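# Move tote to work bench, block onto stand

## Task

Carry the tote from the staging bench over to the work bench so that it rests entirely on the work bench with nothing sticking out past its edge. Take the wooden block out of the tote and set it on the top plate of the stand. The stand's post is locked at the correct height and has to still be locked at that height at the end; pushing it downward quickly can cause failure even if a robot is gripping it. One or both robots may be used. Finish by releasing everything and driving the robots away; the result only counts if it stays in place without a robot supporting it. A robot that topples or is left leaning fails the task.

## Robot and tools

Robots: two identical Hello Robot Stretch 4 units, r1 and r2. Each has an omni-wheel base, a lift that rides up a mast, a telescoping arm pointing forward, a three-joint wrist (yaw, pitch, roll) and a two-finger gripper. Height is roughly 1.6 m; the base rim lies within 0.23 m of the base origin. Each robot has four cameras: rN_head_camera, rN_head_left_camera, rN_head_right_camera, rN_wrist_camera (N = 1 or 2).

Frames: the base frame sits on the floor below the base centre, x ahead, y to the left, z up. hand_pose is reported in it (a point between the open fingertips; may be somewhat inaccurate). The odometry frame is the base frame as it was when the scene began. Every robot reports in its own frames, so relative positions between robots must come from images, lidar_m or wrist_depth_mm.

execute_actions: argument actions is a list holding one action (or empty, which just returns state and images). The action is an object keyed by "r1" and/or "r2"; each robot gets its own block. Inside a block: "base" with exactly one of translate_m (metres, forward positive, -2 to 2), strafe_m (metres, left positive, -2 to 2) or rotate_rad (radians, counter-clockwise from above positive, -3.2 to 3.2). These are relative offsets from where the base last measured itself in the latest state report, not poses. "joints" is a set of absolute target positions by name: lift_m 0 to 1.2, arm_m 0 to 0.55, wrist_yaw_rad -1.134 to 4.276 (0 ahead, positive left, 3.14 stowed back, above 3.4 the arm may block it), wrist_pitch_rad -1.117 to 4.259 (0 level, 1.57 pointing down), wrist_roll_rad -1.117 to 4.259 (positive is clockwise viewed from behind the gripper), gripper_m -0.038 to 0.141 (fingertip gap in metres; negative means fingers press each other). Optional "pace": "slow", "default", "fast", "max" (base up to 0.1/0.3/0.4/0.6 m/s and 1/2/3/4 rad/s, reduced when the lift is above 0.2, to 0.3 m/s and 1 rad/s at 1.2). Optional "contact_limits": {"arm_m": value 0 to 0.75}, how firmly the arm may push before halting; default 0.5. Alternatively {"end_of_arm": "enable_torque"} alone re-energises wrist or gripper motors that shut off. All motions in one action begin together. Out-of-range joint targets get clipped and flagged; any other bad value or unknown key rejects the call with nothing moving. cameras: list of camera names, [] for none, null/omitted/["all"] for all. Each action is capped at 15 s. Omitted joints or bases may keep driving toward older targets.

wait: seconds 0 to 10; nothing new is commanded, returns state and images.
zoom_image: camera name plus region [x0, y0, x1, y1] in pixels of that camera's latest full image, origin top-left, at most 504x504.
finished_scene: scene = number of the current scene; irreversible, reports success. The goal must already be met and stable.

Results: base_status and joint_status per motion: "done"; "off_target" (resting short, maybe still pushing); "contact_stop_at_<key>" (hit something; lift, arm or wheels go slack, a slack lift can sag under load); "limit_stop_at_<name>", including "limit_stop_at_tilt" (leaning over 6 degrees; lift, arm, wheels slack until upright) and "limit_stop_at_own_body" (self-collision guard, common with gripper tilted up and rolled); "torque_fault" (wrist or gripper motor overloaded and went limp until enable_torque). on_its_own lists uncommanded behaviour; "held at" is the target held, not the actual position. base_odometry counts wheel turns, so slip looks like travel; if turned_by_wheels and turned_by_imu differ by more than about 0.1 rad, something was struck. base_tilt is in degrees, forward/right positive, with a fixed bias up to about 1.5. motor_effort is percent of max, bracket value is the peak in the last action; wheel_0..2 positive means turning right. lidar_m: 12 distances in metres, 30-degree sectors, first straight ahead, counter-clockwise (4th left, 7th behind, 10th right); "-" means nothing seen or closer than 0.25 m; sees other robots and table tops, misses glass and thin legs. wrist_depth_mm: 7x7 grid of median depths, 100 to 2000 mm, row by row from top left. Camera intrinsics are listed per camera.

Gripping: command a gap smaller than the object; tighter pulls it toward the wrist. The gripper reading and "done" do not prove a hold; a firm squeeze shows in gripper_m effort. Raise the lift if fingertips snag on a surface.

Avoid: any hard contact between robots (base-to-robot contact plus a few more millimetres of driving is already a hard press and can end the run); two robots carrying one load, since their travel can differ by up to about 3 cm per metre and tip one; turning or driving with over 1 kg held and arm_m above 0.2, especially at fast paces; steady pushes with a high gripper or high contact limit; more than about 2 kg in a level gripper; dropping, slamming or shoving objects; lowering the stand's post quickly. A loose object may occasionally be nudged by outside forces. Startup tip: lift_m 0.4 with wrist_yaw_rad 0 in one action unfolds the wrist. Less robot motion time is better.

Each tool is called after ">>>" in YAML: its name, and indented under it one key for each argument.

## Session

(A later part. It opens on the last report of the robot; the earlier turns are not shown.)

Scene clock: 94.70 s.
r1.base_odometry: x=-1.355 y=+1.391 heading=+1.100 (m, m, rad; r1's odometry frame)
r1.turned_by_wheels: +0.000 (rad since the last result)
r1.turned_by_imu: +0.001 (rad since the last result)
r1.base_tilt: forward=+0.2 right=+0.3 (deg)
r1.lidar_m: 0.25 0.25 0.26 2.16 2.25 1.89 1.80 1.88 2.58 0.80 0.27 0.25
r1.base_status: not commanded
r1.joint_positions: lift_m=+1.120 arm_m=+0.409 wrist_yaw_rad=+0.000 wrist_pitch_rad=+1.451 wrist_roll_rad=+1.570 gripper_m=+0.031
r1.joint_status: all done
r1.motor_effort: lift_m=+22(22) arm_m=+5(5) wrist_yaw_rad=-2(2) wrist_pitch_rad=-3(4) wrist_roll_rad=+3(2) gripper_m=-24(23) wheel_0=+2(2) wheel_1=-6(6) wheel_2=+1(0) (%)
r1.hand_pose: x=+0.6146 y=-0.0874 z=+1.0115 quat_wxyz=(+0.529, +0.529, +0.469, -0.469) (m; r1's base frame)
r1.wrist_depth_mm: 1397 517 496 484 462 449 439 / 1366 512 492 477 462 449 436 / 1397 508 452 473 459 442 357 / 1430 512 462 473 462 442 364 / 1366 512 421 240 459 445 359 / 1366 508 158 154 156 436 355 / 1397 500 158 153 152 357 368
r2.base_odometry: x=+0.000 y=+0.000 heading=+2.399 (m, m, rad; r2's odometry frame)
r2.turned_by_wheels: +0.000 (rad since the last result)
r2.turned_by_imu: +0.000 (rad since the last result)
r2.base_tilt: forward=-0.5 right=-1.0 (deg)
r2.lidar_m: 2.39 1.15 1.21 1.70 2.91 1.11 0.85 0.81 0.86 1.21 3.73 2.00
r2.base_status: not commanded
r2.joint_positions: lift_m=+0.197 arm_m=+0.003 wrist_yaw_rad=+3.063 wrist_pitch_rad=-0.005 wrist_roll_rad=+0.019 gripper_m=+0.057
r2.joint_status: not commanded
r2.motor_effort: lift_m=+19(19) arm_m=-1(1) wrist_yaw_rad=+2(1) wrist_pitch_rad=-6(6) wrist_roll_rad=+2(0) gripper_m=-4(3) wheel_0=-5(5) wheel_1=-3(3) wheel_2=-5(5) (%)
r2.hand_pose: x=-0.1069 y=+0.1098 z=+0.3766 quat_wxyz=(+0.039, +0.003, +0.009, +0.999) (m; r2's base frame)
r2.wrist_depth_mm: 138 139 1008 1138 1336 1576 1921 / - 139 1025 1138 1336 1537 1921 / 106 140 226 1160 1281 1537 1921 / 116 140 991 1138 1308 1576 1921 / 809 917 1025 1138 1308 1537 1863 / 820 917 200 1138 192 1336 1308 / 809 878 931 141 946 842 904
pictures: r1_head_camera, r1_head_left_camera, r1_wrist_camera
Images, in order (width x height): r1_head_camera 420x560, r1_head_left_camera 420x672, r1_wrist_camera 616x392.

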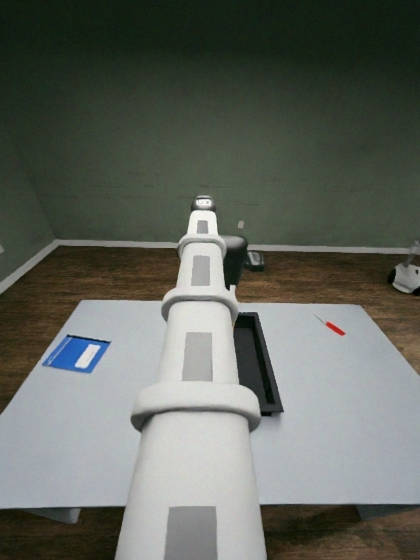

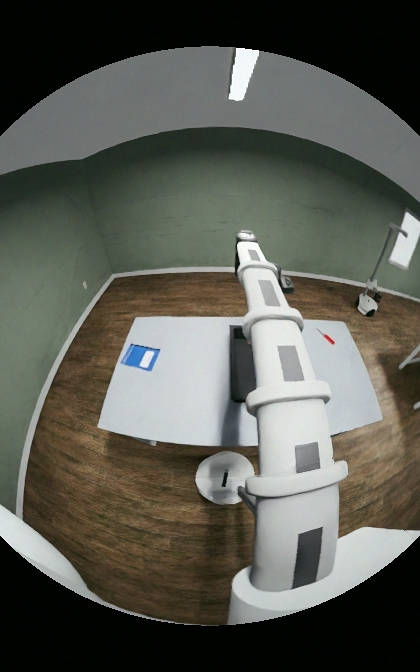

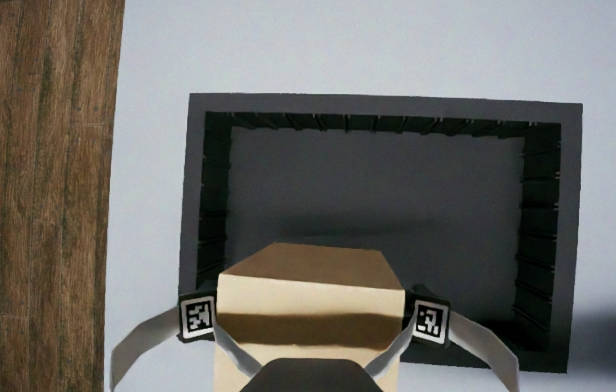

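>>> execute_actions:
  actions:
    - {"r1":{"joints":{"lift_m":0.935}},"r2":{"base":{"rotate_rad":-0.8},"pace":"fast"}}
  cameras: []

>>> execute_actions:
  actions:
    - {"r1":{"joints":{"gripper_m":0.135}},"r2":{"base":{"translate_m":2.0},"joints":{"lift_m":0.6,"wrist_yaw_rad":0,"gripper_m":0.1},"pace":"fast"}}
  cameras: ["r1_wrist_camera"]

>>> execute_actions:
  actions:
    - {"r1":{"joints":{"lift_m":1.1,"wrist_pitch_rad":1.5}},"r2":{"base":{"translate_m":0.47},"joints":{"lift_m":1.05,"wrist_pitch_rad":1.5,"wrist_roll_rad":1.57},"pace":"fast"}}
  cameras: []

>>> execute_actions:
  actions:
    - {"r2":{"base":{"rotate_rad":1.2},"pace":"fast"}}
  cameras: ["r1_wrist_camera","r1_head_left_camera","r2_head_camera","r2_wrist_camera"]

Scene clock: 156.73 s.
r1.base_odometry: x=-1.355 y=+1.391 heading=+1.100 (m, m, rad; r1's odometry frame)
r1.turned_by_wheels: +0.000 (rad since the last result)
r1.turned_by_imu: +0.002 (rad since the last result)
r1.base_tilt: forward=+0.1 right=+0.2 (deg)
r1.lidar_m: 0.25 0.25 0.27 2.16 2.27 1.90 1.82 1.86 2.59 0.78 0.27 0.25
r1.base_status: not commanded
r1.joint_positions: lift_m=+0.935 arm_m=+0.409 wrist_yaw_rad=+0.000 wrist_pitch_rad=+1.451 wrist_roll_rad=+1.570 gripper_m=+0.031
r1.joint_status: all done
r1.motor_effort: lift_m=+17(21) arm_m=+5(5) wrist_yaw_rad=-2(2) wrist_pitch_rad=-3(2) wrist_roll_rad=+1(1) gripper_m=-21(26) wheel_0=+2(2) wheel_1=-6(6) wheel_2=+0(0) (%)
r1.hand_pose: x=+0.6146 y=-0.0874 z=+0.8269 quat_wxyz=(+0.529, +0.529, +0.469, -0.469) (m; r1's base frame)
r1.wrist_depth_mm: 324 218 211 204 197 190 185 / 324 253 293 285 276 256 249 / 222 272 297 289 277 271 263 / 224 277 298 287 278 271 263 / 224 279 296 239 276 270 263 / 226 266 158 154 156 266 263 / 229 251 158 153 151 264 260
r2.base_odometry: x=+0.000 y=+0.000 heading=+1.599 (m, m, rad; r2's odometry frame)
r2.turned_by_wheels: -0.800 (rad since the last result)
r2.turned_by_imu: -0.801 (rad since the last result)
r2.base_tilt: forward=-0.4 right=-0.9 (deg)
r2.lidar_m: 2.30 1.99 3.89 1.12 1.36 3.36 1.62 0.95 0.80 0.80 0.99 1.74
r2.base_status: done
r2.joint_positions: lift_m=+0.197 arm_m=+0.003 wrist_yaw_rad=+3.063 wrist_pitch_rad=-0.005 wrist_roll_rad=+0.019 gripper_m=+0.057
r2.joint_status: not commanded
r2.motor_effort: lift_m=+19(19) arm_m=-1(1) wrist_yaw_rad=+1(2) wrist_pitch_rad=-4(5) wrist_roll_rad=+0(1) gripper_m=-2(4) wheel_0=+3(10) wheel_1=+1(13) wheel_2=+1(12) (%)
r2.hand_pose: x=-0.1069 y=+0.1098 z=+0.3766 quat_wxyz=(+0.039, +0.003, +0.009, +0.999) (m; r2's base frame)
r2.wrist_depth_mm: 138 139 - - - - - / - 139 - - - - - / 106 140 227 - - - - / 115 140 1863 - - - - / 991 1430 - - - - - / 1042 1308 200 1464 191 1336 1308 / 960 991 931 142 931 854 904
pictures: none
No camera images: the call's "cameras" was empty. Leave "cameras" out to get every camera's image.

Scene clock: 163.00 s.
r1.base_odometry: x=-1.355 y=+1.391 heading=+1.100 (m, m, rad; r1's odometry frame)
r1.turned_by_wheels: +0.000 (rad since the last result)
r1.turned_by_imu: +0.003 (rad since the last result)
r1.base_tilt: forward=+0.2 right=+0.2 (deg)
r1.lidar_m: 0.25 0.25 0.26 2.15 2.26 1.90 1.79 1.87 2.59 0.76 0.27 0.25
r1.base_status: not commanded
r1.joint_positions: lift_m=+0.935 arm_m=+0.409 wrist_yaw_rad=+0.001 wrist_pitch_rad=+1.448 wrist_roll_rad=+1.570 gripper_m=+0.135
r1.joint_status: all done
r1.motor_effort: lift_m=+15(17) arm_m=+5(5) wrist_yaw_rad=-2(2) wrist_pitch_rad=+4(5) wrist_roll_rad=+0(2) gripper_m=+4(28) wheel_0=+2(2) wheel_1=-6(6) wheel_2=+0(0) (%)
r1.hand_pose: x=+0.6154 y=-0.0874 z=+0.8272 quat_wxyz=(+0.530, +0.529, +0.469, -0.468) (m; r1's base frame)
r1.wrist_depth_mm: 334 224 216 208 202 194 189 / 330 252 297 283 274 257 245 / 332 265 306 296 283 273 266 / 329 268 303 291 282 273 265 / 332 274 303 244 279 272 265 / 330 262 182 170 166 270 264 / 329 255 277 145 276 267 264
r2.base_odometry: x=-0.058 y=+1.999 heading=+1.600 (m, m, rad; r2's odometry frame)
r2.turned_by_wheels: +0.001 (rad since the last result)
r2.turned_by_imu: -0.006 (rad since the last result)
r2.base_tilt: forward=-0.4 right=-0.9 (deg)
r2.lidar_m: 1.18 0.70 0.57 0.58 2.29 2.07 2.72 1.62 1.36 1.36 1.58 2.71
r2.base_status: done
r2.joint_positions: lift_m=+0.600 arm_m=+0.003 wrist_yaw_rad=+0.000 wrist_pitch_rad=-0.005 wrist_roll_rad=+0.019 gripper_m=+0.100
r2.joint_status: all done
r2.motor_effort: lift_m=+22(24) arm_m=-1(2) wrist_yaw_rad=+1(1) wrist_pitch_rad=-4(7) wrist_roll_rad=+1(1) gripper_m=+2(1) wheel_0=+3(10) wheel_1=+3(11) wheel_2=+0(17) (%)
r2.hand_pose: x=+0.4623 y=-0.0874 z=+0.7796 quat_wxyz=(+1.000, +0.009, -0.003, +0.000) (m; r2's base frame)
r2.wrist_depth_mm: - - - - - - - / - - - - - - - / - - - - - - - / - - - - - - - / 691 931 - - - - - / - - 196 - - - - / 1863 1808 1808 143 1708 1708 1708
pictures: r1_wrist_camera
Images, in order (width x height): r1_wrist_camera 616x392.

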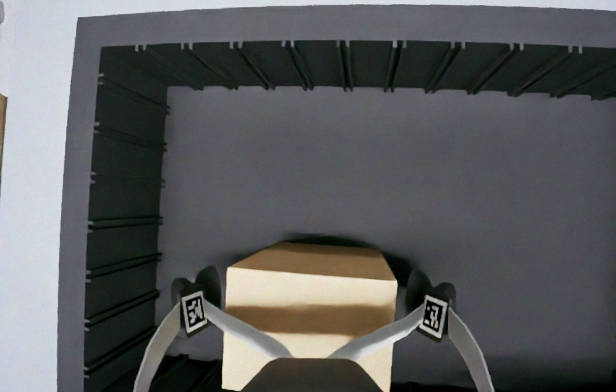

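Scene clock: 165.47 s.
r1.base_odometry: x=-1.355 y=+1.391 heading=+1.100 (m, m, rad; r1's odometry frame)
r1.turned_by_wheels: +0.000 (rad since the last result)
r1.turned_by_imu: +0.001 (rad since the last result)
r1.base_tilt: forward=+0.2 right=+0.2 (deg)
r1.lidar_m: 0.25 0.25 0.26 2.16 2.26 1.90 1.80 1.87 2.58 0.76 0.25 0.25
r1.base_status: not commanded
r1.joint_positions: lift_m=+1.100 arm_m=+0.409 wrist_yaw_rad=+0.001 wrist_pitch_rad=+1.500 wrist_roll_rad=+1.570 gripper_m=+0.135
r1.joint_status: all done
r1.motor_effort: lift_m=+21(22) arm_m=+5(5) wrist_yaw_rad=-2(3) wrist_pitch_rad=-2(19) wrist_roll_rad=+0(1) gripper_m=+0(1) wheel_0=+2(2) wheel_1=-6(6) wheel_2=+0(0) (%)
r1.hand_pose: x=+0.6005 y=-0.0874 z=+0.9902 quat_wxyz=(+0.518, +0.517, +0.482, -0.482) (m; r1's base frame)
r1.wrist_depth_mm: 1308 480 469 462 449 439 433 / 1281 477 462 452 445 436 430 / 1060 477 459 449 442 430 349 / 1078 477 459 455 442 436 355 / 1078 477 459 330 445 430 349 / 1308 477 218 332 439 366 351 / 1308 469 459 145 355 349 384
r2.base_odometry: x=-0.072 y=+2.469 heading=+1.600 (m, m, rad; r2's odometry frame)
r2.turned_by_wheels: +0.000 (rad since the last result)
r2.turned_by_imu: -0.001 (rad since the last result)
r2.base_tilt: forward=-0.4 right=-0.9 (deg)
r2.lidar_m: 2.31 0.52 0.45 0.45 0.53 2.48 3.01 1.75 1.50 1.50 1.74 2.25
r2.base_status: done
r2.joint_positions: lift_m=+1.050 arm_m=+0.003 wrist_yaw_rad=+0.000 wrist_pitch_rad=+1.500 wrist_roll_rad=+1.570 gripper_m=+0.100
r2.joint_status: all done
r2.motor_effort: lift_m=+22(22) arm_m=-1(1) wrist_yaw_rad=+2(2) wrist_pitch_rad=+3(4) wrist_roll_rad=+2(6) gripper_m=+0(1) wheel_0=+4(8) wheel_1=+3(9) wheel_2=-1(17) (%)
r2.hand_pose: x=+0.1943 y=-0.0874 z=+0.9402 quat_wxyz=(+0.518, +0.517, +0.482, -0.482) (m; r2's base frame)
r2.wrist_depth_mm: 1229 1229 1182 1182 1138 1118 1098 / 1255 1205 1205 1160 1138 1118 1098 / 1255 1229 1182 1160 1160 1118 1098 / 1255 1229 1205 1182 946 917 1098 / 1255 1229 1182 1182 946 917 1118 / 1255 1229 195 1182 931 946 1118 / 1255 1060 1205 144 1160 1160 1118
pictures: none
No camera images: the call's "cameras" was empty. Leave "cameras" out to get every camera's image.

Scene clock: 167.57 s.
r1.base_odometry: x=-1.355 y=+1.391 heading=+1.100 (m, m, rad; r1's odometry frame)
r1.turned_by_wheels: +0.000 (rad since the last result)
r1.turned_by_imu: +0.001 (rad since the last result)
r1.base_tilt: forward=+0.1 right=+0.2 (deg)
r1.lidar_m: 0.25 0.25 0.25 2.16 2.24 1.88 1.81 1.88 2.58 0.75 0.27 0.25
r1.base_status: not commanded
r1.joint_positions: lift_m=+1.100 arm_m=+0.409 wrist_yaw_rad=+0.001 wrist_pitch_rad=+1.500 wrist_roll_rad=+1.570 gripper_m=+0.135
r1.joint_status: not commanded
r1.motor_effort: lift_m=+21(21) arm_m=+5(5) wrist_yaw_rad=-2(2) wrist_pitch_rad=-3(4) wrist_roll_rad=+1(0) gripper_m=-1(2) wheel_0=+2(2) wheel_1=-6(6) wheel_2=+0(0) (%)
r1.hand_pose: x=+0.6005 y=-0.0874 z=+0.9902 quat_wxyz=(+0.518, +0.517, +0.482, -0.482) (m; r1's base frame)
r1.wrist_depth_mm: 1308 477 466 459 452 439 430 / 1336 477 466 452 442 436 430 / 1098 480 459 449 442 430 345 / 1098 477 455 452 442 433 355 / 1098 469 455 332 439 433 349 / 1281 469 218 332 436 364 353 / 1281 473 455 146 357 351 384
r2.base_odometry: x=-0.072 y=+2.469 heading=+2.799 (m, m, rad; r2's odometry frame)
r2.turned_by_wheels: +1.199 (rad since the last result)
r2.turned_by_imu: +1.200 (rad since the last result)
r2.base_tilt: forward=-0.5 right=-0.9 (deg)
r2.lidar_m: 0.45 0.48 0.61 2.44 2.36 1.62 1.48 1.51 1.98 2.27 0.73 0.50
r2.base_status: done
r2.joint_positions: lift_m=+1.050 arm_m=+0.003 wrist_yaw_rad=+0.000 wrist_pitch_rad=+1.500 wrist_roll_rad=+1.570 gripper_m=+0.100
r2.joint_status: not commanded
r2.motor_effort: lift_m=+21(22) arm_m=-1(1) wrist_yaw_rad=+1(2) wrist_pitch_rad=+1(1) wrist_roll_rad=+1(3) gripper_m=-2(2) wheel_0=-5(8) wheel_1=-3(9) wheel_2=-5(12) (%)
r2.hand_pose: x=+0.1943 y=-0.0874 z=+0.9402 quat_wxyz=(+0.518, +0.517, +0.482, -0.482) (m; r2's base frame)
r2.wrist_depth_mm: 439 1229 1160 1160 1118 1098 1098 / 433 1205 1205 1182 1138 1118 1098 / 430 1229 1182 1160 1138 1138 1078 / 433 1229 1182 1182 946 917 1078 / 433 1229 1205 1160 931 931 1118 / 433 1229 195 1160 946 917 1118 / 433 1229 1205 143 1160 1118 1098
pictures: r1_head_left_camera, r1_wrist_camera, r2_head_camera, r2_wrist_camera
Images, in order (width x height): r1_head_left_camera 420x672, r1_wrist_camera 616x392, r2_head_camera 420x560, r2_wrist_camera 616x392.

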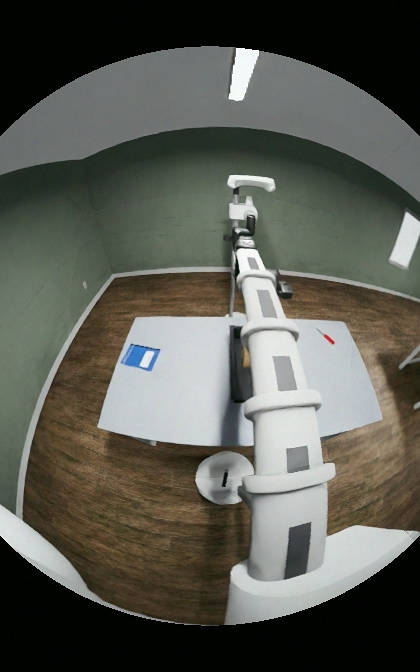

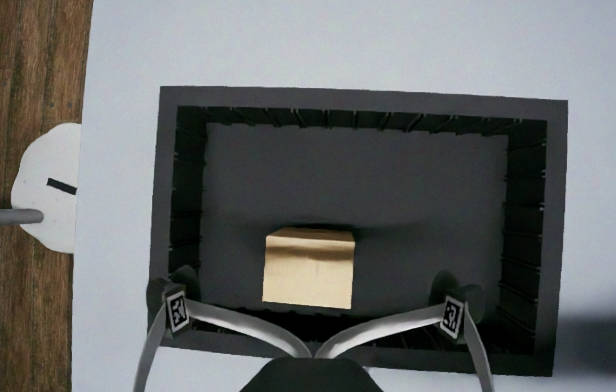

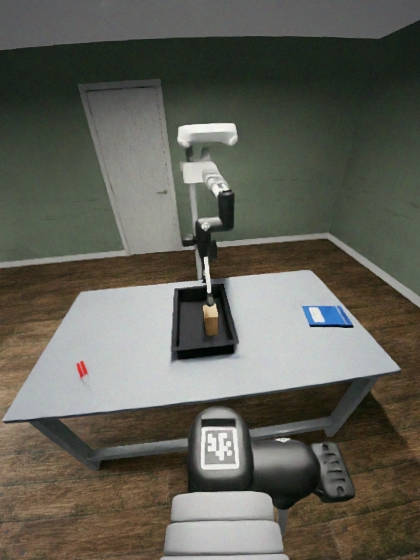

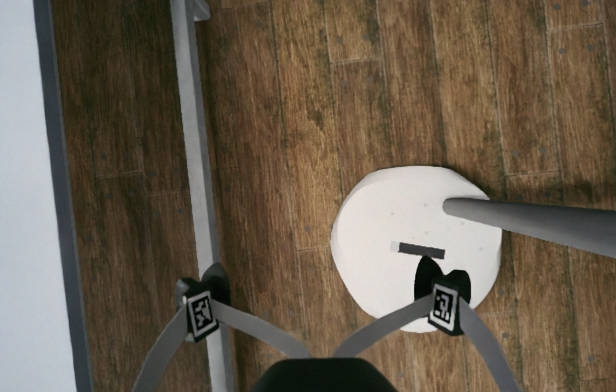

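>>> execute_actions:
  actions:
    - {"r1":{"base":{"strafe_m":-0.025},"joints":{"arm_m":0.17,"gripper_m":0.08}},"r2":{"base":{"rotate_rad":0.12}}}
  cameras: []

>>> execute_actions:
  actions:
    - {"r1":{"joints":{"lift_m":1.02}},"r2":{"base":{"strafe_m":0.037},"joints":{"arm_m":0.37,"gripper_m":0.08}}}
  cameras: ["r1_wrist_camera","r1_head_camera","r2_head_camera","r2_wrist_camera"]

Scene clock: 186.17 s.
r1.base_odometry: x=-1.333 y=+1.380 heading=+1.100 (m, m, rad; r1's odometry frame)
r1.turned_by_wheels: +0.000 (rad since the last result)
r1.turned_by_imu: +0.002 (rad since the last result)
r1.base_tilt: forward=+0.1 right=+0.1 (deg)
r1.lidar_m: 0.25 0.25 0.26 2.19 2.29 1.90 1.81 1.87 2.54 0.77 0.25 0.25
r1.base_status: done
r1.joint_positions: lift_m=+1.100 arm_m=+0.171 wrist_yaw_rad=+0.000 wrist_pitch_rad=+1.500 wrist_roll_rad=+1.570 gripper_m=+0.080
r1.joint_status: all done
r1.motor_effort: lift_m=+21(21) arm_m=-6(4) wrist_yaw_rad=+0(2) wrist_pitch_rad=-4(0) wrist_roll_rad=-1(2) gripper_m=-3(3) wheel_0=+1(10) wheel_1=-3(16) wheel_2=+0(1) (%)
r1.hand_pose: x=+0.3623 y=-0.0874 z=+0.9902 quat_wxyz=(+0.518, +0.517, +0.482, -0.482) (m; r1's base frame)
r1.wrist_depth_mm: 488 480 469 459 449 1205 1160 / 484 480 466 452 449 1182 1160 / 469 459 427 410 445 1138 1138 / 480 473 466 455 445 976 1160 / 394 424 462 449 445 946 1138 / 402 430 202 452 207 960 1160 / 480 384 377 147 445 1182 1138
r2.base_odometry: x=-0.072 y=+2.469 heading=+2.918 (m, m, rad; r2's odometry frame)
r2.turned_by_wheels: +0.119 (rad since the last result)
r2.turned_by_imu: +0.118 (rad since the last result)
r2.base_tilt: forward=-0.4 right=-1.0 (deg)
r2.lidar_m: 0.44 0.46 0.68 2.45 2.09 1.55 1.49 1.56 2.22 2.30 0.66 0.50
r2.base_status: done
r2.joint_positions: lift_m=+1.050 arm_m=+0.003 wrist_yaw_rad=+0.000 wrist_pitch_rad=+1.500 wrist_roll_rad=+1.570 gripper_m=+0.100
r2.joint_status: not commanded
r2.motor_effort: lift_m=+21(22) arm_m=-1(1) wrist_yaw_rad=+1(2) wrist_pitch_rad=+1(1) wrist_roll_rad=+2(2) gripper_m=+0(1) wheel_0=-7(4) wheel_1=-5(9) wheel_2=-6(12) (%)
r2.hand_pose: x=+0.1943 y=-0.0874 z=+0.9402 quat_wxyz=(+0.518, +0.517, +0.482, -0.482) (m; r2's base frame)
r2.wrist_depth_mm: 427 1205 1182 1160 1138 1118 1078 / 430 1229 1205 1160 1138 1138 1098 / 430 1229 1182 1160 1138 1098 1118 / 430 1205 1205 1160 931 917 1098 / 430 1229 1182 1182 946 917 1098 / 433 1229 195 1182 931 931 1098 / 433 1229 1205 143 1160 1138 1098
pictures: none
No camera images: the call's "cameras" was empty. Leave "cameras" out to get every camera's image.

Scene clock: 188.37 s.
r1.base_odometry: x=-1.333 y=+1.380 heading=+1.100 (m, m, rad; r1's odometry frame)
r1.turned_by_wheels: +0.000 (rad since the last result)
r1.turned_by_imu: +0.001 (rad since the last result)
r1.base_tilt: forward=+0.2 right=+0.2 (deg)
r1.lidar_m: 0.25 0.25 0.28 2.19 2.29 1.91 1.81 1.88 2.58 0.77 0.26 0.25
r1.base_status: not commanded
r1.joint_positions: lift_m=+1.020 arm_m=+0.171 wrist_yaw_rad=+0.000 wrist_pitch_rad=+1.500 wrist_roll_rad=+1.570 gripper_m=+0.080
r1.joint_status: all done
r1.motor_effort: lift_m=+16(20) arm_m=-6(6) wrist_yaw_rad=+0(1) wrist_pitch_rad=-2(2) wrist_roll_rad=+0(1) gripper_m=-4(1) wheel_0=+1(1) wheel_1=-3(3) wheel_2=+0(0) (%)
r1.hand_pose: x=+0.3623 y=-0.0874 z=+0.9106 quat_wxyz=(+0.518, +0.517, +0.482, -0.482) (m; r1's base frame)
r1.wrist_depth_mm: 404 394 387 379 370 364 1078 / 399 389 382 370 368 364 1078 / 397 384 377 342 368 364 1098 / 397 387 382 375 368 362 1098 / 325 384 382 370 366 362 878 / 283 382 202 368 208 362 1078 / 332 334 357 146 364 359 1078
r2.base_odometry: x=-0.080 y=+2.433 heading=+2.918 (m, m, rad; r2's odometry frame)
r2.turned_by_wheels: +0.000 (rad since the last result)
r2.turned_by_imu: +0.000 (rad since the last result)
r2.base_tilt: forward=-0.4 right=-0.9 (deg)
r2.lidar_m: 0.44 0.48 0.68 2.43 2.09 1.56 1.48 1.59 2.22 2.33 0.64 0.49
r2.base_status: done
r2.joint_positions: lift_m=+1.050 arm_m=+0.369 wrist_yaw_rad=+0.000 wrist_pitch_rad=+1.500 wrist_roll_rad=+1.570 gripper_m=+0.080
r2.joint_status: all done
r2.motor_effort: lift_m=+21(22) arm_m=+5(4) wrist_yaw_rad=+1(2) wrist_pitch_rad=+1(2) wrist_roll_rad=+1(2) gripper_m=-3(1) wheel_0=-2(14) wheel_1=+2(10) wheel_2=+0(6) (%)
r2.hand_pose: x=+0.5605 y=-0.0874 z=+0.9402 quat_wxyz=(+0.518, +0.517, +0.482, -0.482) (m; r2's base frame)
r2.wrist_depth_mm: 421 413 404 397 392 1098 1098 / 424 415 404 399 392 1118 1118 / 334 325 377 399 392 1098 1118 / 368 413 407 399 394 1098 904 / 301 415 407 404 394 946 904 / 427 415 200 402 211 1118 904 / 424 404 407 146 778 1138 1118
pictures: r1_head_camera, r1_wrist_camera, r2_head_camera, r2_wrist_camera
Images, in order (width x height): r1_head_camera 420x560, r1_wrist_camera 616x392, r2_head_camera 420x560, r2_wrist_camera 616x392.

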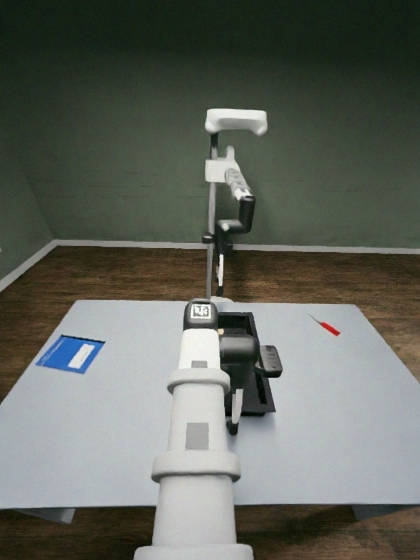

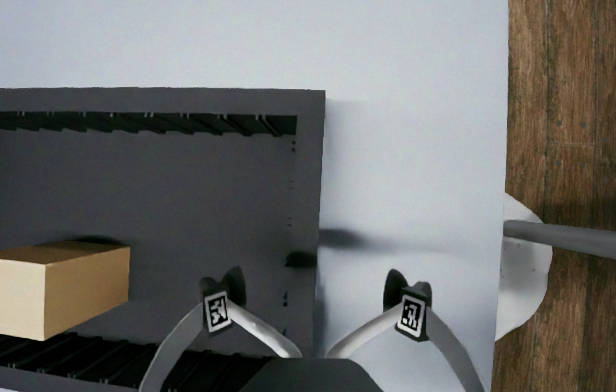

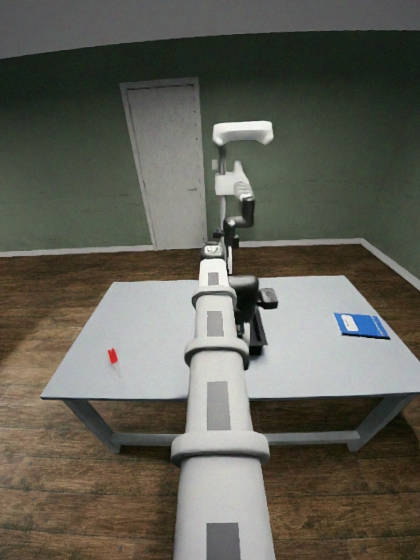

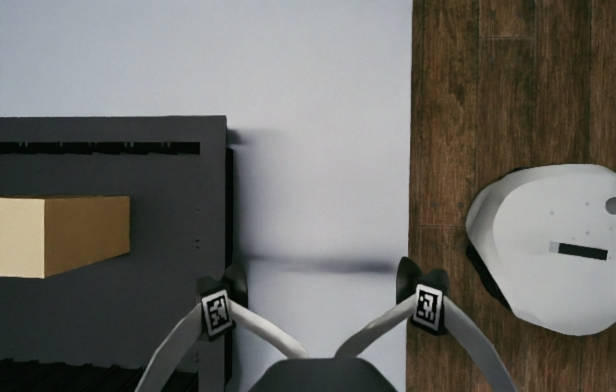

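>>> execute_actions:
  actions:
    - {"r1":{"base":{"translate_m":-0.15},"joints":{"arm_m":0.318,"lift_m":1.0,"wrist_pitch_rad":1.53}},"r2":{"base":{"translate_m":0.1},"joints":{"arm_m":0.35,"lift_m":1.0,"wrist_pitch_rad":1.53}}}
  cameras: ["r1_wrist_camera","r2_wrist_camera"]

Scene clock: 201.00 s.
r1.base_odometry: x=-1.401 y=+1.246 heading=+1.100 (m, m, rad; r1's odometry frame)
r1.turned_by_wheels: -0.001 (rad since the last result)
r1.turned_by_imu: +0.002 (rad since the last result)
r1.base_tilt: forward=+0.1 right=+0.3 (deg)
r1.lidar_m: 0.31 0.35 0.47 2.18 2.30 1.75 1.66 1.68 2.37 2.54 0.48 0.35
r1.base_status: done
r1.joint_positions: lift_m=+1.000 arm_m=+0.317 wrist_yaw_rad=+0.000 wrist_pitch_rad=+1.530 wrist_roll_rad=+1.570 gripper_m=+0.080
r1.joint_status: all done
r1.motor_effort: lift_m=+16(15) arm_m=+6(7) wrist_yaw_rad=+0(1) wrist_pitch_rad=-2(8) wrist_roll_rad=-1(2) gripper_m=+1(2) wheel_0=-4(9) wheel_1=-5(9) wheel_2=+1(10) (%)
r1.hand_pose: x=+0.4996 y=-0.0874 z=+0.8902 quat_wxyz=(+0.510, +0.510, +0.490, -0.489) (m; r1's base frame)
r1.wrist_depth_mm: 373 366 364 355 351 349 1098 / 283 277 270 355 349 347 1098 / 366 364 357 351 349 347 1078 / 366 362 357 351 347 347 1078 / 330 359 353 351 345 347 866 / 298 359 202 351 208 343 878 / 336 334 351 147 347 343 1098
r2.base_odometry: x=-0.177 y=+2.455 heading=+2.918 (m, m, rad; r2's odometry frame)
r2.turned_by_wheels: +0.000 (rad since the last result)
r2.turned_by_imu: -0.001 (rad since the last result)
r2.base_tilt: forward=-0.4 right=-0.9 (deg)
r2.lidar_m: 0.35 0.37 0.56 2.41 2.25 1.66 1.60 1.65 2.35 2.33 0.53 0.36
r2.base_status: done
r2.joint_positions: lift_m=+1.000 arm_m=+0.351 wrist_yaw_rad=+0.000 wrist_pitch_rad=+1.530 wrist_roll_rad=+1.570 gripper_m=+0.080
r2.joint_status: all done
r2.motor_effort: lift_m=+15(20) arm_m=-4(4) wrist_yaw_rad=+2(0) wrist_pitch_rad=+0(4) wrist_roll_rad=+1(2) gripper_m=+0(3) wheel_0=+5(11) wheel_1=+4(7) wheel_2=-4(16) (%)
r2.hand_pose: x=+0.5335 y=-0.0874 z=+0.8903 quat_wxyz=(+0.510, +0.510, +0.490, -0.489) (m; r2's base frame)
r2.wrist_depth_mm: 362 355 349 347 343 338 1078 / 364 355 351 347 342 342 1060 / 300 310 312 349 345 342 1060 / 359 355 351 347 345 342 878 / 237 291 353 349 345 343 878 / 362 357 199 349 212 343 866 / 366 359 353 146 347 347 1078
pictures: r1_wrist_camera, r2_wrist_camera
Images, in order (width x height): r1_wrist_camera 616x392, r2_wrist_camera 616x392.

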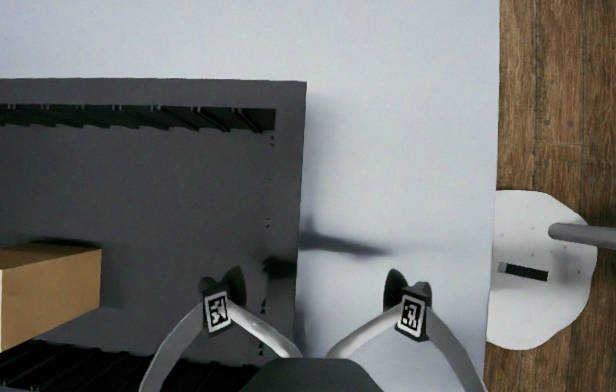

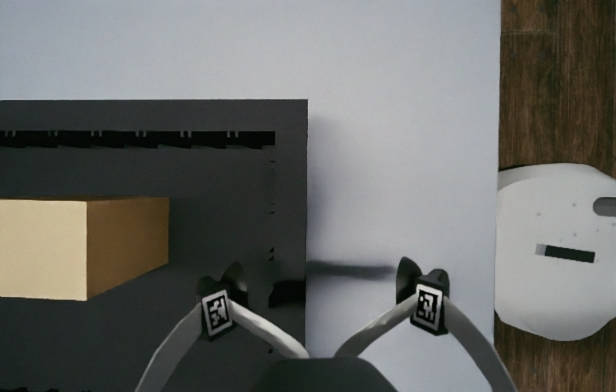

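>>> execute_actions:
  actions:
    - {"r1":{"joints":{"arm_m":0.335}},"r2":{"joints":{"arm_m":0.368}}}
  cameras: []

>>> execute_actions:
  actions:
    - {"r1":{"joints":{"lift_m":0.915}},"r2":{"joints":{"lift_m":0.915}}}
  cameras: ["r1_wrist_camera","r2_wrist_camera"]

Scene clock: 206.70 s.
r1.base_odometry: x=-1.401 y=+1.246 heading=+1.100 (m, m, rad; r1's odometry frame)
r1.turned_by_wheels: +0.000 (rad since the last result)
r1.turned_by_imu: +0.002 (rad since the last result)
r1.base_tilt: forward=+0.1 right=+0.4 (deg)
r1.lidar_m: 0.31 0.35 0.50 2.18 2.28 1.74 1.65 1.68 2.39 2.56 0.48 0.34
r1.base_status: not commanded
r1.joint_positions: lift_m=+1.000 arm_m=+0.334 wrist_yaw_rad=+0.000 wrist_pitch_rad=+1.530 wrist_roll_rad=+1.570 gripper_m=+0.080
r1.joint_status: all done
r1.motor_effort: lift_m=+16(16) arm_m=+6(5) wrist_yaw_rad=+0(0) wrist_pitch_rad=-3(0) wrist_roll_rad=+2(1) gripper_m=-1(1) wheel_0=-4(5) wheel_1=-5(5) wheel_2=+2(1) (%)
r1.hand_pose: x=+0.5166 y=-0.0874 z=+0.8902 quat_wxyz=(+0.510, +0.510, +0.490, -0.489) (m; r1's base frame)
r1.wrist_depth_mm: 370 366 362 355 351 347 1078 / 283 278 270 353 351 345 1078 / 366 359 353 351 347 345 1078 / 368 359 357 353 347 345 1078 / 324 357 353 351 347 345 866 / 276 357 202 353 208 342 866 / 325 336 353 146 343 342 1078
r2.base_odometry: x=-0.177 y=+2.455 heading=+2.918 (m, m, rad; r2's odometry frame)
r2.turned_by_wheels: +0.000 (rad since the last result)
r2.turned_by_imu: -0.001 (rad since the last result)
r2.base_tilt: forward=-0.4 right=-0.9 (deg)
r2.lidar_m: 0.35 0.37 0.55 2.40 2.22 1.65 1.59 1.69 2.37 2.33 0.54 0.39
r2.base_status: not commanded
r2.joint_positions: lift_m=+1.000 arm_m=+0.367 wrist_yaw_rad=+0.000 wrist_pitch_rad=+1.530 wrist_roll_rad=+1.570 gripper_m=+0.080
r2.joint_status: all done
r2.motor_effort: lift_m=+15(16) arm_m=+5(7) wrist_yaw_rad=+2(1) wrist_pitch_rad=+0(1) wrist_roll_rad=+1(2) gripper_m=-1(2) wheel_0=+5(5) wheel_1=+4(4) wheel_2=-4(4) (%)
r2.hand_pose: x=+0.5499 y=-0.0874 z=+0.8903 quat_wxyz=(+0.510, +0.510, +0.490, -0.489) (m; r2's base frame)
r2.wrist_depth_mm: 362 357 351 347 340 338 1060 / 362 355 351 347 345 338 1078 / 307 301 312 312 345 340 1078 / 359 347 351 345 345 340 878 / 238 258 349 349 345 342 866 / 364 359 199 349 212 342 878 / 368 362 353 146 347 345 1078
pictures: none
No camera images: the call's "cameras" was empty. Leave "cameras" out to get every camera's image.

Scene clock: 208.03 s.
r1.base_odometry: x=-1.401 y=+1.246 heading=+1.100 (m, m, rad; r1's odometry frame)
r1.turned_by_wheels: +0.000 (rad since the last result)
r1.turned_by_imu: +0.001 (rad since the last result)
r1.base_tilt: forward=+0.2 right=+0.2 (deg)
r1.lidar_m: 0.32 0.34 0.47 2.19 2.28 1.73 1.64 1.68 2.37 2.54 0.47 0.33
r1.base_status: not commanded
r1.joint_positions: lift_m=+0.915 arm_m=+0.334 wrist_yaw_rad=+0.000 wrist_pitch_rad=+1.530 wrist_roll_rad=+1.570 gripper_m=+0.080
r1.joint_status: all done
r1.motor_effort: lift_m=+16(16) arm_m=+6(6) wrist_yaw_rad=-1(0) wrist_pitch_rad=-3(1) wrist_roll_rad=+1(1) gripper_m=-1(0) wheel_0=-4(4) wheel_1=-5(5) wheel_2=+1(1) (%)
r1.hand_pose: x=+0.5166 y=-0.0874 z=+0.8052 quat_wxyz=(+0.510, +0.510, +0.490, -0.489) (m; r1's base frame)
r1.wrist_depth_mm: 189 186 182 268 264 260 259 / 211 216 208 181 265 264 259 / 278 274 270 180 266 260 259 / 277 272 267 180 264 260 258 / 276 273 267 266 264 259 258 / 273 272 202 180 208 259 257 / 274 271 268 146 265 258 788
r2.base_odometry: x=-0.177 y=+2.455 heading=+2.918 (m, m, rad; r2's odometry frame)
r2.turned_by_wheels: +0.000 (rad since the last result)
r2.turned_by_imu: +0.000 (rad since the last result)
r2.base_tilt: forward=-0.5 right=-0.9 (deg)
r2.lidar_m: 0.36 0.38 0.52 2.39 2.23 1.67 1.59 1.67 2.36 2.34 0.54 0.40
r2.base_status: not commanded
r2.joint_positions: lift_m=+0.915 arm_m=+0.367 wrist_yaw_rad=+0.000 wrist_pitch_rad=+1.530 wrist_roll_rad=+1.570 gripper_m=+0.080
r2.joint_status: all done
r2.motor_effort: lift_m=+16(16) arm_m=+5(5) wrist_yaw_rad=+2(2) wrist_pitch_rad=+1(2) wrist_roll_rad=+2(2) gripper_m=-3(3) wheel_0=+5(5) wheel_1=+4(4) wheel_2=-4(4) (%)
r2.hand_pose: x=+0.5499 y=-0.0874 z=+0.8053 quat_wxyz=(+0.510, +0.510, +0.490, -0.489) (m; r2's base frame)
r2.wrist_depth_mm: 273 270 266 262 258 256 253 / 182 180 177 175 259 255 254 / 271 267 263 212 260 256 254 / 272 268 265 263 260 258 256 / 178 257 267 177 263 256 255 / 179 271 200 178 211 258 256 / 277 272 267 146 262 258 258
pictures: r1_wrist_camera, r2_wrist_camera
Images, in order (width x height): r1_wrist_camera 616x392, r2_wrist_camera 616x392.

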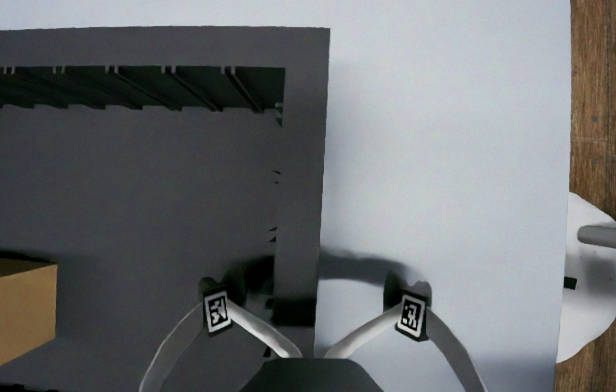

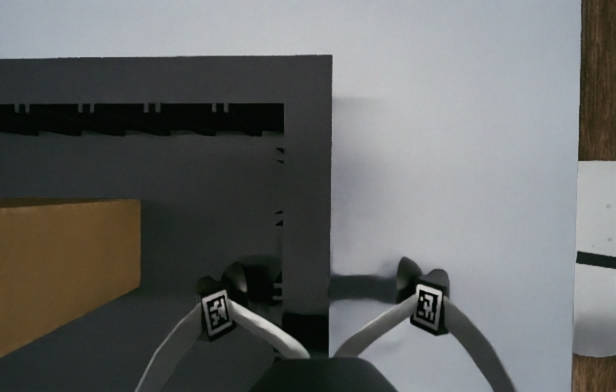

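>>> execute_actions:
  actions:
    - {"r1":{"joints":{"lift_m":0.897,"arm_m":0.345}},"r2":{"joints":{"lift_m":0.897,"arm_m":0.378}}}
  cameras: []

>>> execute_actions:
  actions:
    - {"r1":{"joints":{"gripper_m":-0.015}},"r2":{"joints":{"gripper_m":-0.015}}}
  cameras: ["r1_wrist_camera","r2_wrist_camera"]

Scene clock: 215.27 s.
r1.base_odometry: x=-1.401 y=+1.246 heading=+1.100 (m, m, rad; r1's odometry frame)
r1.turned_by_wheels: +0.000 (rad since the last result)
r1.turned_by_imu: +0.002 (rad since the last result)
r1.base_tilt: forward=+0.1 right=+0.2 (deg)
r1.lidar_m: 0.30 0.36 0.50 2.18 2.29 1.75 1.66 1.69 2.39 2.55 0.48 0.33
r1.base_status: not commanded
r1.joint_positions: lift_m=+0.897 arm_m=+0.344 wrist_yaw_rad=+0.000 wrist_pitch_rad=+1.530 wrist_roll_rad=+1.570 gripper_m=+0.080
r1.joint_status: all done
r1.motor_effort: lift_m=+16(16) arm_m=+6(6) wrist_yaw_rad=-1(1) wrist_pitch_rad=-2(2) wrist_roll_rad=+2(1) gripper_m=-1(0) wheel_0=-4(4) wheel_1=-5(5) wheel_2=+2(1) (%)
r1.hand_pose: x=+0.5266 y=-0.0874 z=+0.7872 quat_wxyz=(+0.510, +0.510, +0.490, -0.489) (m; r1's base frame)
r1.wrist_depth_mm: 169 166 164 162 248 244 243 / 221 210 211 162 247 244 241 / 258 256 251 161 247 244 242 / 258 254 250 194 247 242 240 / 256 255 250 160 246 243 239 / 255 255 202 160 208 242 240 / 256 255 250 146 245 241 239
r2.base_odometry: x=-0.177 y=+2.455 heading=+2.918 (m, m, rad; r2's odometry frame)
r2.turned_by_wheels: +0.000 (rad since the last result)
r2.turned_by_imu: -0.001 (rad since the last result)
r2.base_tilt: forward=-0.4 right=-0.9 (deg)
r2.lidar_m: 0.34 0.40 0.55 2.42 2.26 1.66 1.59 1.69 2.39 2.35 0.52 0.40
r2.base_status: not commanded
r2.joint_positions: lift_m=+0.897 arm_m=+0.377 wrist_yaw_rad=+0.000 wrist_pitch_rad=+1.530 wrist_roll_rad=+1.570 gripper_m=+0.080
r2.joint_status: all done
r2.motor_effort: lift_m=+16(15) arm_m=+5(4) wrist_yaw_rad=+2(2) wrist_pitch_rad=+0(1) wrist_roll_rad=+1(0) gripper_m=-1(2) wheel_0=+5(5) wheel_1=+4(4) wheel_2=-4(4) (%)
r2.hand_pose: x=+0.5599 y=-0.0874 z=+0.7873 quat_wxyz=(+0.510, +0.510, +0.490, -0.489) (m; r2's base frame)
r2.wrist_depth_mm: 254 250 247 243 242 237 236 / 164 161 160 156 242 238 236 / 253 249 246 157 242 239 236 / 253 250 248 158 244 238 237 / 164 239 248 158 243 240 238 / 165 251 200 158 212 241 239 / 255 253 249 146 245 240 240
pictures: none
No camera images: the call's "cameras" was empty. Leave "cameras" out to get every camera's image.

Scene clock: 216.97 s.
r1.base_odometry: x=-1.401 y=+1.246 heading=+1.100 (m, m, rad; r1's odometry frame)
r1.turned_by_wheels: +0.000 (rad since the last result)
r1.turned_by_imu: +0.001 (rad since the last result)
r1.base_tilt: forward=+0.1 right=+0.1 (deg)
r1.lidar_m: 0.31 0.35 0.46 2.17 2.29 1.75 1.66 1.68 2.39 2.55 0.45 0.33
r1.base_status: not commanded
r1.joint_positions: lift_m=+0.897 arm_m=+0.344 wrist_yaw_rad=+0.002 wrist_pitch_rad=+1.522 wrist_roll_rad=+1.570 gripper_m=-0.015
r1.joint_status: all done
r1.motor_effort: lift_m=+17(17) arm_m=+4(6) wrist_yaw_rad=-7(6) wrist_pitch_rad=+19(22) wrist_roll_rad=+2(2) gripper_m=-11(14) wheel_0=-4(4) wheel_1=-5(5) wheel_2=+2(2) (%)
r1.hand_pose: x=+0.5293 y=-0.0874 z=+0.7872 quat_wxyz=(+0.513, +0.511, +0.489, -0.487) (m; r1's base frame)
r1.wrist_depth_mm: 166 163 160 157 246 244 239 / 226 215 216 173 246 244 239 / 255 252 247 157 246 242 240 / 256 252 247 157 247 242 238 / 255 252 248 157 246 240 239 / 253 252 246 157 244 240 239 / 254 251 246 156 244 238 237
r2.base_odometry: x=-0.177 y=+2.455 heading=+2.918 (m, m, rad; r2's odometry frame)
r2.turned_by_wheels: +0.000 (rad since the last result)
r2.turned_by_imu: +0.000 (rad since the last result)
r2.base_tilt: forward=-0.4 right=-0.9 (deg)
r2.lidar_m: 0.35 0.39 0.52 2.39 2.23 1.67 1.60 1.67 2.35 2.32 0.53 0.37
r2.base_status: not commanded
r2.joint_positions: lift_m=+0.897 arm_m=+0.377 wrist_yaw_rad=+0.002 wrist_pitch_rad=+1.523 wrist_roll_rad=+1.570 gripper_m=-0.015
r2.joint_status: all done
r2.motor_effort: lift_m=+17(17) arm_m=+3(5) wrist_yaw_rad=-4(3) wrist_pitch_rad=+20(22) wrist_roll_rad=+1(2) gripper_m=-13(15) wheel_0=+5(5) wheel_1=+4(4) wheel_2=-4(4) (%)
r2.hand_pose: x=+0.5623 y=-0.0874 z=+0.7873 quat_wxyz=(+0.512, +0.511, +0.488, -0.487) (m; r2's base frame)
r2.wrist_depth_mm: 255 252 247 242 240 236 233 / 163 160 157 154 241 238 235 / 251 247 244 154 241 237 235 / 252 248 245 154 242 239 236 / 163 235 246 155 243 239 236 / 163 249 197 156 180 240 237 / 253 250 245 154 244 239 237
pictures: r1_wrist_camera, r2_wrist_camera
Images, in order (width x height): r1_wrist_camera 616x392, r2_wrist_camera 616x392.

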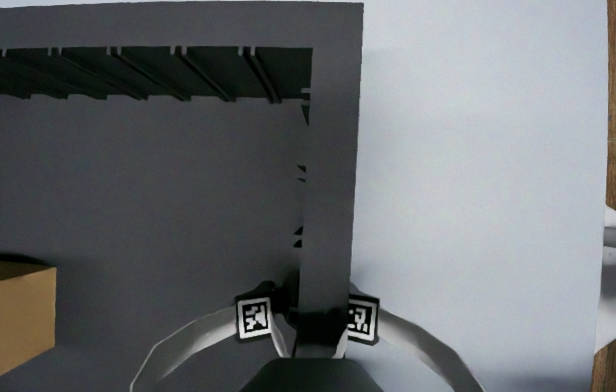

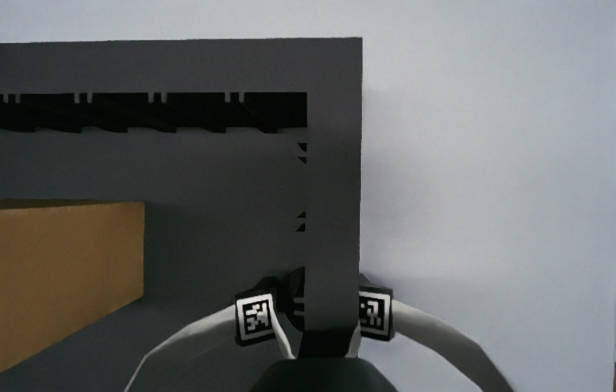

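>>> execute_actions:
  actions:
    - {"r1":{"joints":{"arm_m":0.355,"gripper_m":-0.025}},"r2":{"joints":{"arm_m":0.388,"gripper_m":-0.025}}}
  cameras: []

>>> execute_actions:
  actions:
    - {"r1":{"joints":{"lift_m":0.95},"pace":"slow"},"r2":{"joints":{"lift_m":0.95},"pace":"slow"}}
  cameras: ["r1_wrist_camera","r2_wrist_camera","r1_head_right_camera","r2_head_left_camera"]

Scene clock: 222.23 s.
r1.base_odometry: x=-1.401 y=+1.246 heading=+1.100 (m, m, rad; r1's odometry frame)
r1.turned_by_wheels: +0.000 (rad since the last result)
r1.turned_by_imu: +0.002 (rad since the last result)
r1.base_tilt: forward=+0.2 right=+0.1 (deg)
r1.lidar_m: 0.32 0.35 0.47 2.20 2.28 1.74 1.64 1.69 2.37 2.54 0.48 0.33
r1.base_status: not commanded
r1.joint_positions: lift_m=+0.897 arm_m=+0.354 wrist_yaw_rad=-0.001 wrist_pitch_rad=+1.531 wrist_roll_rad=+1.570 gripper_m=-0.024
r1.joint_status: all done
r1.motor_effort: lift_m=+17(17) arm_m=+7(7) wrist_yaw_rad=+1(7) wrist_pitch_rad=-8(19) wrist_roll_rad=+2(1) gripper_m=-17(19) wheel_0=-4(4) wheel_1=-5(5) wheel_2=+2(2) (%)
r1.hand_pose: x=+0.5360 y=-0.0874 z=+0.7871 quat_wxyz=(+0.510, +0.510, +0.490, -0.490) (m; r1's base frame)
r1.wrist_depth_mm: 163 161 159 156 246 243 241 / 221 221 217 181 245 244 241 / 252 250 246 242 246 242 240 / 252 249 246 242 246 242 240 / 252 250 244 222 245 242 239 / 251 248 245 159 183 242 239 / 250 250 244 155 242 239 238
r2.base_odometry: x=-0.177 y=+2.455 heading=+2.918 (m, m, rad; r2's odometry frame)
r2.turned_by_wheels: +0.000 (rad since the last result)
r2.turned_by_imu: -0.001 (rad since the last result)
r2.base_tilt: forward=-0.4 right=-1.0 (deg)
r2.lidar_m: 0.38 0.36 0.51 2.38 2.26 1.66 1.58 1.68 2.34 2.32 0.52 0.39
r2.base_status: not commanded
r2.joint_positions: lift_m=+0.897 arm_m=+0.387 wrist_yaw_rad=-0.001 wrist_pitch_rad=+1.531 wrist_roll_rad=+1.570 gripper_m=-0.024
r2.joint_status: all done
r2.motor_effort: lift_m=+17(17) arm_m=+6(5) wrist_yaw_rad=+6(3) wrist_pitch_rad=-3(22) wrist_roll_rad=-1(1) gripper_m=-17(17) wheel_0=+5(5) wheel_1=+4(4) wheel_2=-4(4) (%)
r2.hand_pose: x=+0.5692 y=-0.0874 z=+0.7871 quat_wxyz=(+0.510, +0.510, +0.490, -0.490) (m; r2's base frame)
r2.wrist_depth_mm: 252 248 246 242 239 237 235 / 160 158 156 154 239 237 236 / 248 245 243 211 241 238 236 / 249 246 243 239 241 238 236 / 154 224 243 241 242 239 237 / 155 246 243 183 177 239 238 / 250 248 245 154 244 239 238
pictures: none
No camera images: the call's "cameras" was empty. Leave "cameras" out to get every camera's image.

Scene clock: 223.53 s.
r1.base_odometry: x=-1.401 y=+1.246 heading=+1.100 (m, m, rad; r1's odometry frame)
r1.turned_by_wheels: +0.000 (rad since the last result)
r1.turned_by_imu: +0.001 (rad since the last result)
r1.base_tilt: forward=+0.1 right=+0.2 (deg)
r1.lidar_m: 0.32 0.33 0.47 2.19 2.29 1.73 1.66 1.70 2.37 2.56 0.47 0.33
r1.base_status: not commanded
r1.joint_positions: lift_m=+0.950 arm_m=+0.354 wrist_yaw_rad=-0.001 wrist_pitch_rad=+1.531 wrist_roll_rad=+1.570 gripper_m=-0.024
r1.joint_status: all done
r1.motor_effort: lift_m=+22(25) arm_m=+7(7) wrist_yaw_rad=+1(2) wrist_pitch_rad=-7(7) wrist_roll_rad=+2(0) gripper_m=-14(15) wheel_0=-4(4) wheel_1=-5(5) wheel_2=+1(2) (%)
r1.hand_pose: x=+0.5359 y=-0.0874 z=+0.8396 quat_wxyz=(+0.510, +0.510, +0.490, -0.490) (m; r1's base frame)
r1.wrist_depth_mm: 163 160 159 156 298 297 293 / 219 221 216 181 297 294 293 / 252 249 246 242 297 294 291 / 253 248 245 243 297 293 291 / 253 250 246 220 296 293 290 / 251 249 245 160 183 294 820 / 250 249 245 155 296 290 820
r2.base_odometry: x=-0.177 y=+2.455 heading=+2.918 (m, m, rad; r2's odometry frame)
r2.turned_by_wheels: +0.000 (rad since the last result)
r2.turned_by_imu: +0.000 (rad since the last result)
r2.base_tilt: forward=-0.3 right=-0.9 (deg)
r2.lidar_m: 0.36 0.39 0.56 2.40 2.22 1.66 1.58 1.68 2.35 2.31 0.52 0.36
r2.base_status: not commanded
r2.joint_positions: lift_m=+0.950 arm_m=+0.387 wrist_yaw_rad=-0.001 wrist_pitch_rad=+1.531 wrist_roll_rad=+1.570 gripper_m=-0.024
r2.joint_status: all done
r2.motor_effort: lift_m=+25(23) arm_m=+6(6) wrist_yaw_rad=+7(5) wrist_pitch_rad=-4(2) wrist_roll_rad=+0(2) gripper_m=-18(15) wheel_0=+5(5) wheel_1=+4(4) wheel_2=-4(4) (%)
r2.hand_pose: x=+0.5692 y=-0.0874 z=+0.8395 quat_wxyz=(+0.510, +0.510, +0.490, -0.490) (m; r2's base frame)
r2.wrist_depth_mm: 307 301 298 294 290 287 285 / 160 158 156 154 291 287 286 / 250 245 243 211 293 289 289 / 249 246 244 239 293 290 287 / 155 224 244 240 294 291 289 / 155 246 244 183 176 291 549 / 250 248 244 154 296 156 554
pictures: r1_head_right_camera, r1_wrist_camera, r2_head_left_camera, r2_wrist_camera
Images, in order (width x height): r1_head_right_camera 420x672, r1_wrist_camera 616x392, r2_head_left_camera 420x672, r2_wrist_camera 616x392.

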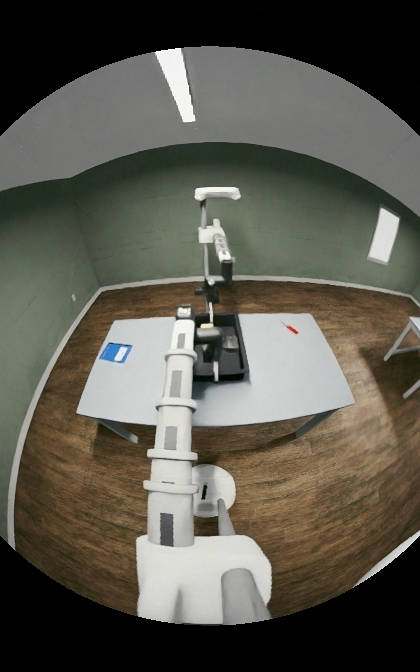

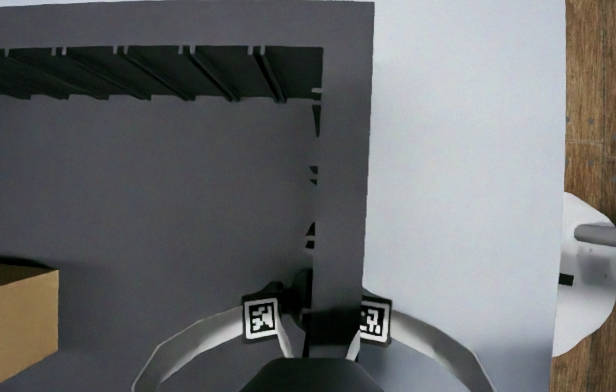

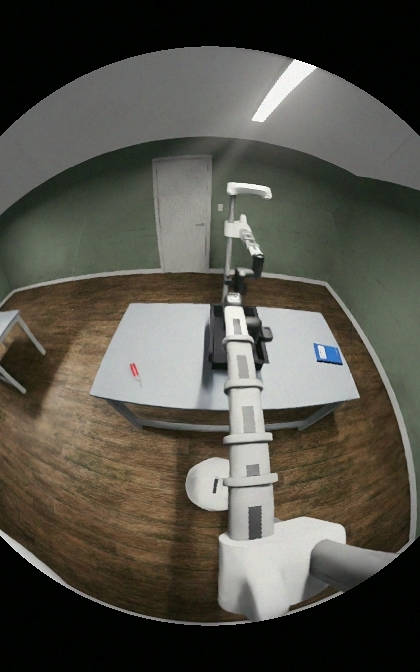

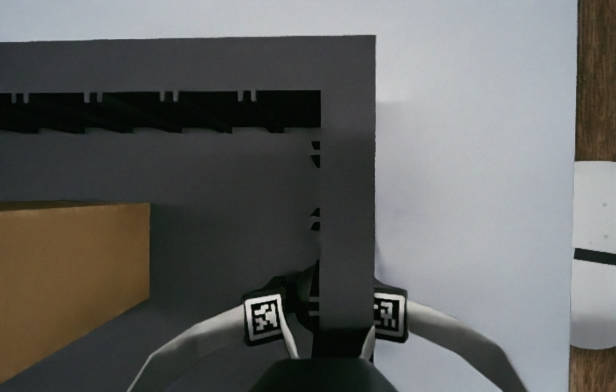

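>>> execute_actions:
  actions:
    - {"r1":{"base":{"strafe_m":-0.7},"joints":{"lift_m":0.97},"pace":"slow"},"r2":{"base":{"strafe_m":0.7},"joints":{"lift_m":0.97},"pace":"slow"}}
  cameras: ["r1_wrist_camera","r2_wrist_camera","r1_head_right_camera","r2_head_left_camera"]

Scene clock: 237.97 s.
r1.base_odometry: x=-0.778 y=+0.929 heading=+1.100 (m, m, rad; r1's odometry frame)
r1.turned_by_wheels: +0.000 (rad since the last result)
r1.turned_by_imu: +0.006 (rad since the last result)
r1.base_tilt: forward=+0.2 right=+0.3 (deg)
r1.lidar_m: 0.32 0.34 0.48 1.32 2.37 1.73 1.65 1.70 2.35 1.86 1.91 0.33
r1.base_status: done
r1.joint_positions: lift_m=+0.970 arm_m=+0.354 wrist_yaw_rad=+0.001 wrist_pitch_rad=+1.526 wrist_roll_rad=+1.570 gripper_m=-0.024
r1.joint_status: all done
r1.motor_effort: lift_m=+22(23) arm_m=+5(7) wrist_yaw_rad=-4(3) wrist_pitch_rad=+11(11) wrist_roll_rad=+1(1) gripper_m=-19(20) wheel_0=+6(8) wheel_1=-5(9) wheel_2=+0(2) (%)
r1.hand_pose: x=+0.5379 y=-0.0874 z=+0.8597 quat_wxyz=(+0.512, +0.511, +0.489, -0.488) (m; r1's base frame)
r1.wrist_depth_mm: 163 162 159 156 1098 1078 1060 / 222 224 216 175 1098 1060 1060 / 254 249 246 242 1098 1042 1025 / 253 249 246 243 319 1060 866 / 253 250 246 156 315 314 831 / 254 250 245 156 207 310 831 / 253 251 246 144 315 309 1060
r2.base_odometry: x=-0.332 y=+1.773 heading=+2.918 (m, m, rad; r2's odometry frame)
r2.turned_by_wheels: +0.000 (rad since the last result)
r2.turned_by_imu: -0.002 (rad since the last result)
r2.base_tilt: forward=-0.4 right=-0.9 (deg)
r2.lidar_m: 0.39 3.27 1.72 1.73 2.20 1.62 1.57 1.67 2.30 1.43 0.53 0.38
r2.base_status: done
r2.joint_positions: lift_m=+0.970 arm_m=+0.387 wrist_yaw_rad=+0.000 wrist_pitch_rad=+1.526 wrist_roll_rad=+1.570 gripper_m=-0.024
r2.joint_status: all done
r2.motor_effort: lift_m=+24(25) arm_m=+4(6) wrist_yaw_rad=+1(5) wrist_pitch_rad=+12(11) wrist_roll_rad=+0(1) gripper_m=-18(19) wheel_0=-7(11) wheel_1=+2(8) wheel_2=+0(0) (%)
r2.hand_pose: x=+0.5711 y=-0.0874 z=+0.8596 quat_wxyz=(+0.511, +0.511, +0.489, -0.489) (m; r2's base frame)
r2.wrist_depth_mm: 329 325 317 314 310 306 1025 / 163 160 157 155 310 307 1008 / 251 247 244 191 312 309 1042 / 253 247 245 241 312 310 831 / 160 230 245 212 315 310 831 / 160 247 243 158 179 312 842 / 252 250 246 155 319 310 1042
pictures: r1_head_right_camera, r1_wrist_camera, r2_head_left_camera, r2_wrist_camera
Images, in order (width x height): r1_head_right_camera 420x672, r1_wrist_camera 616x392, r2_head_left_camera 420x672, r2_wrist_camera 616x392.

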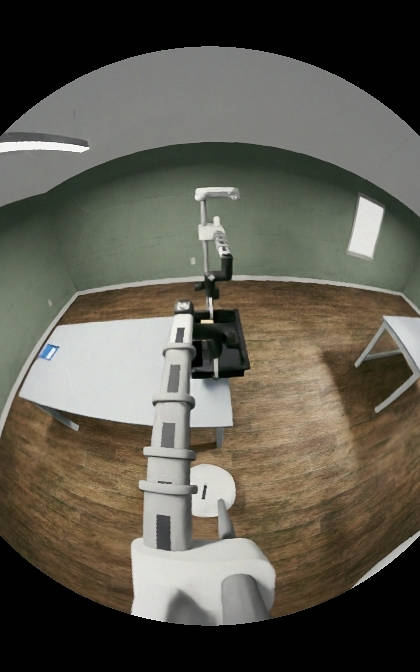

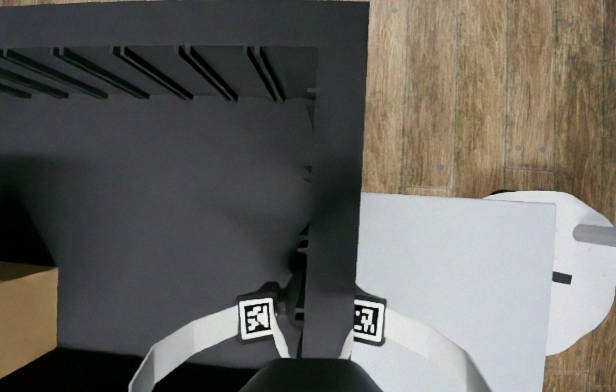

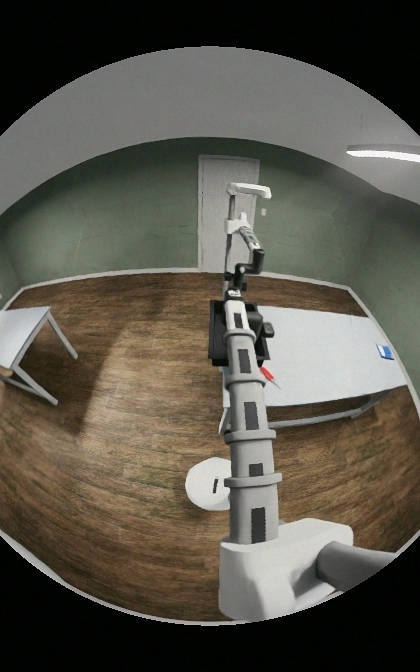

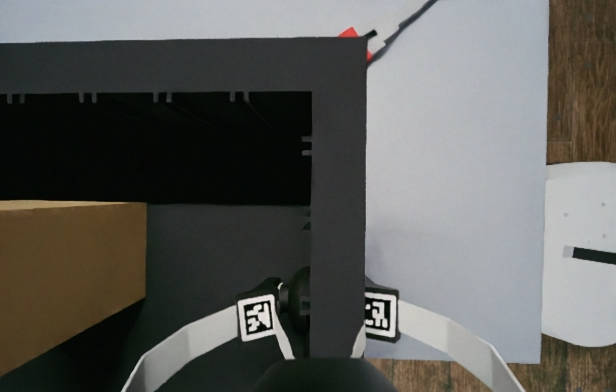

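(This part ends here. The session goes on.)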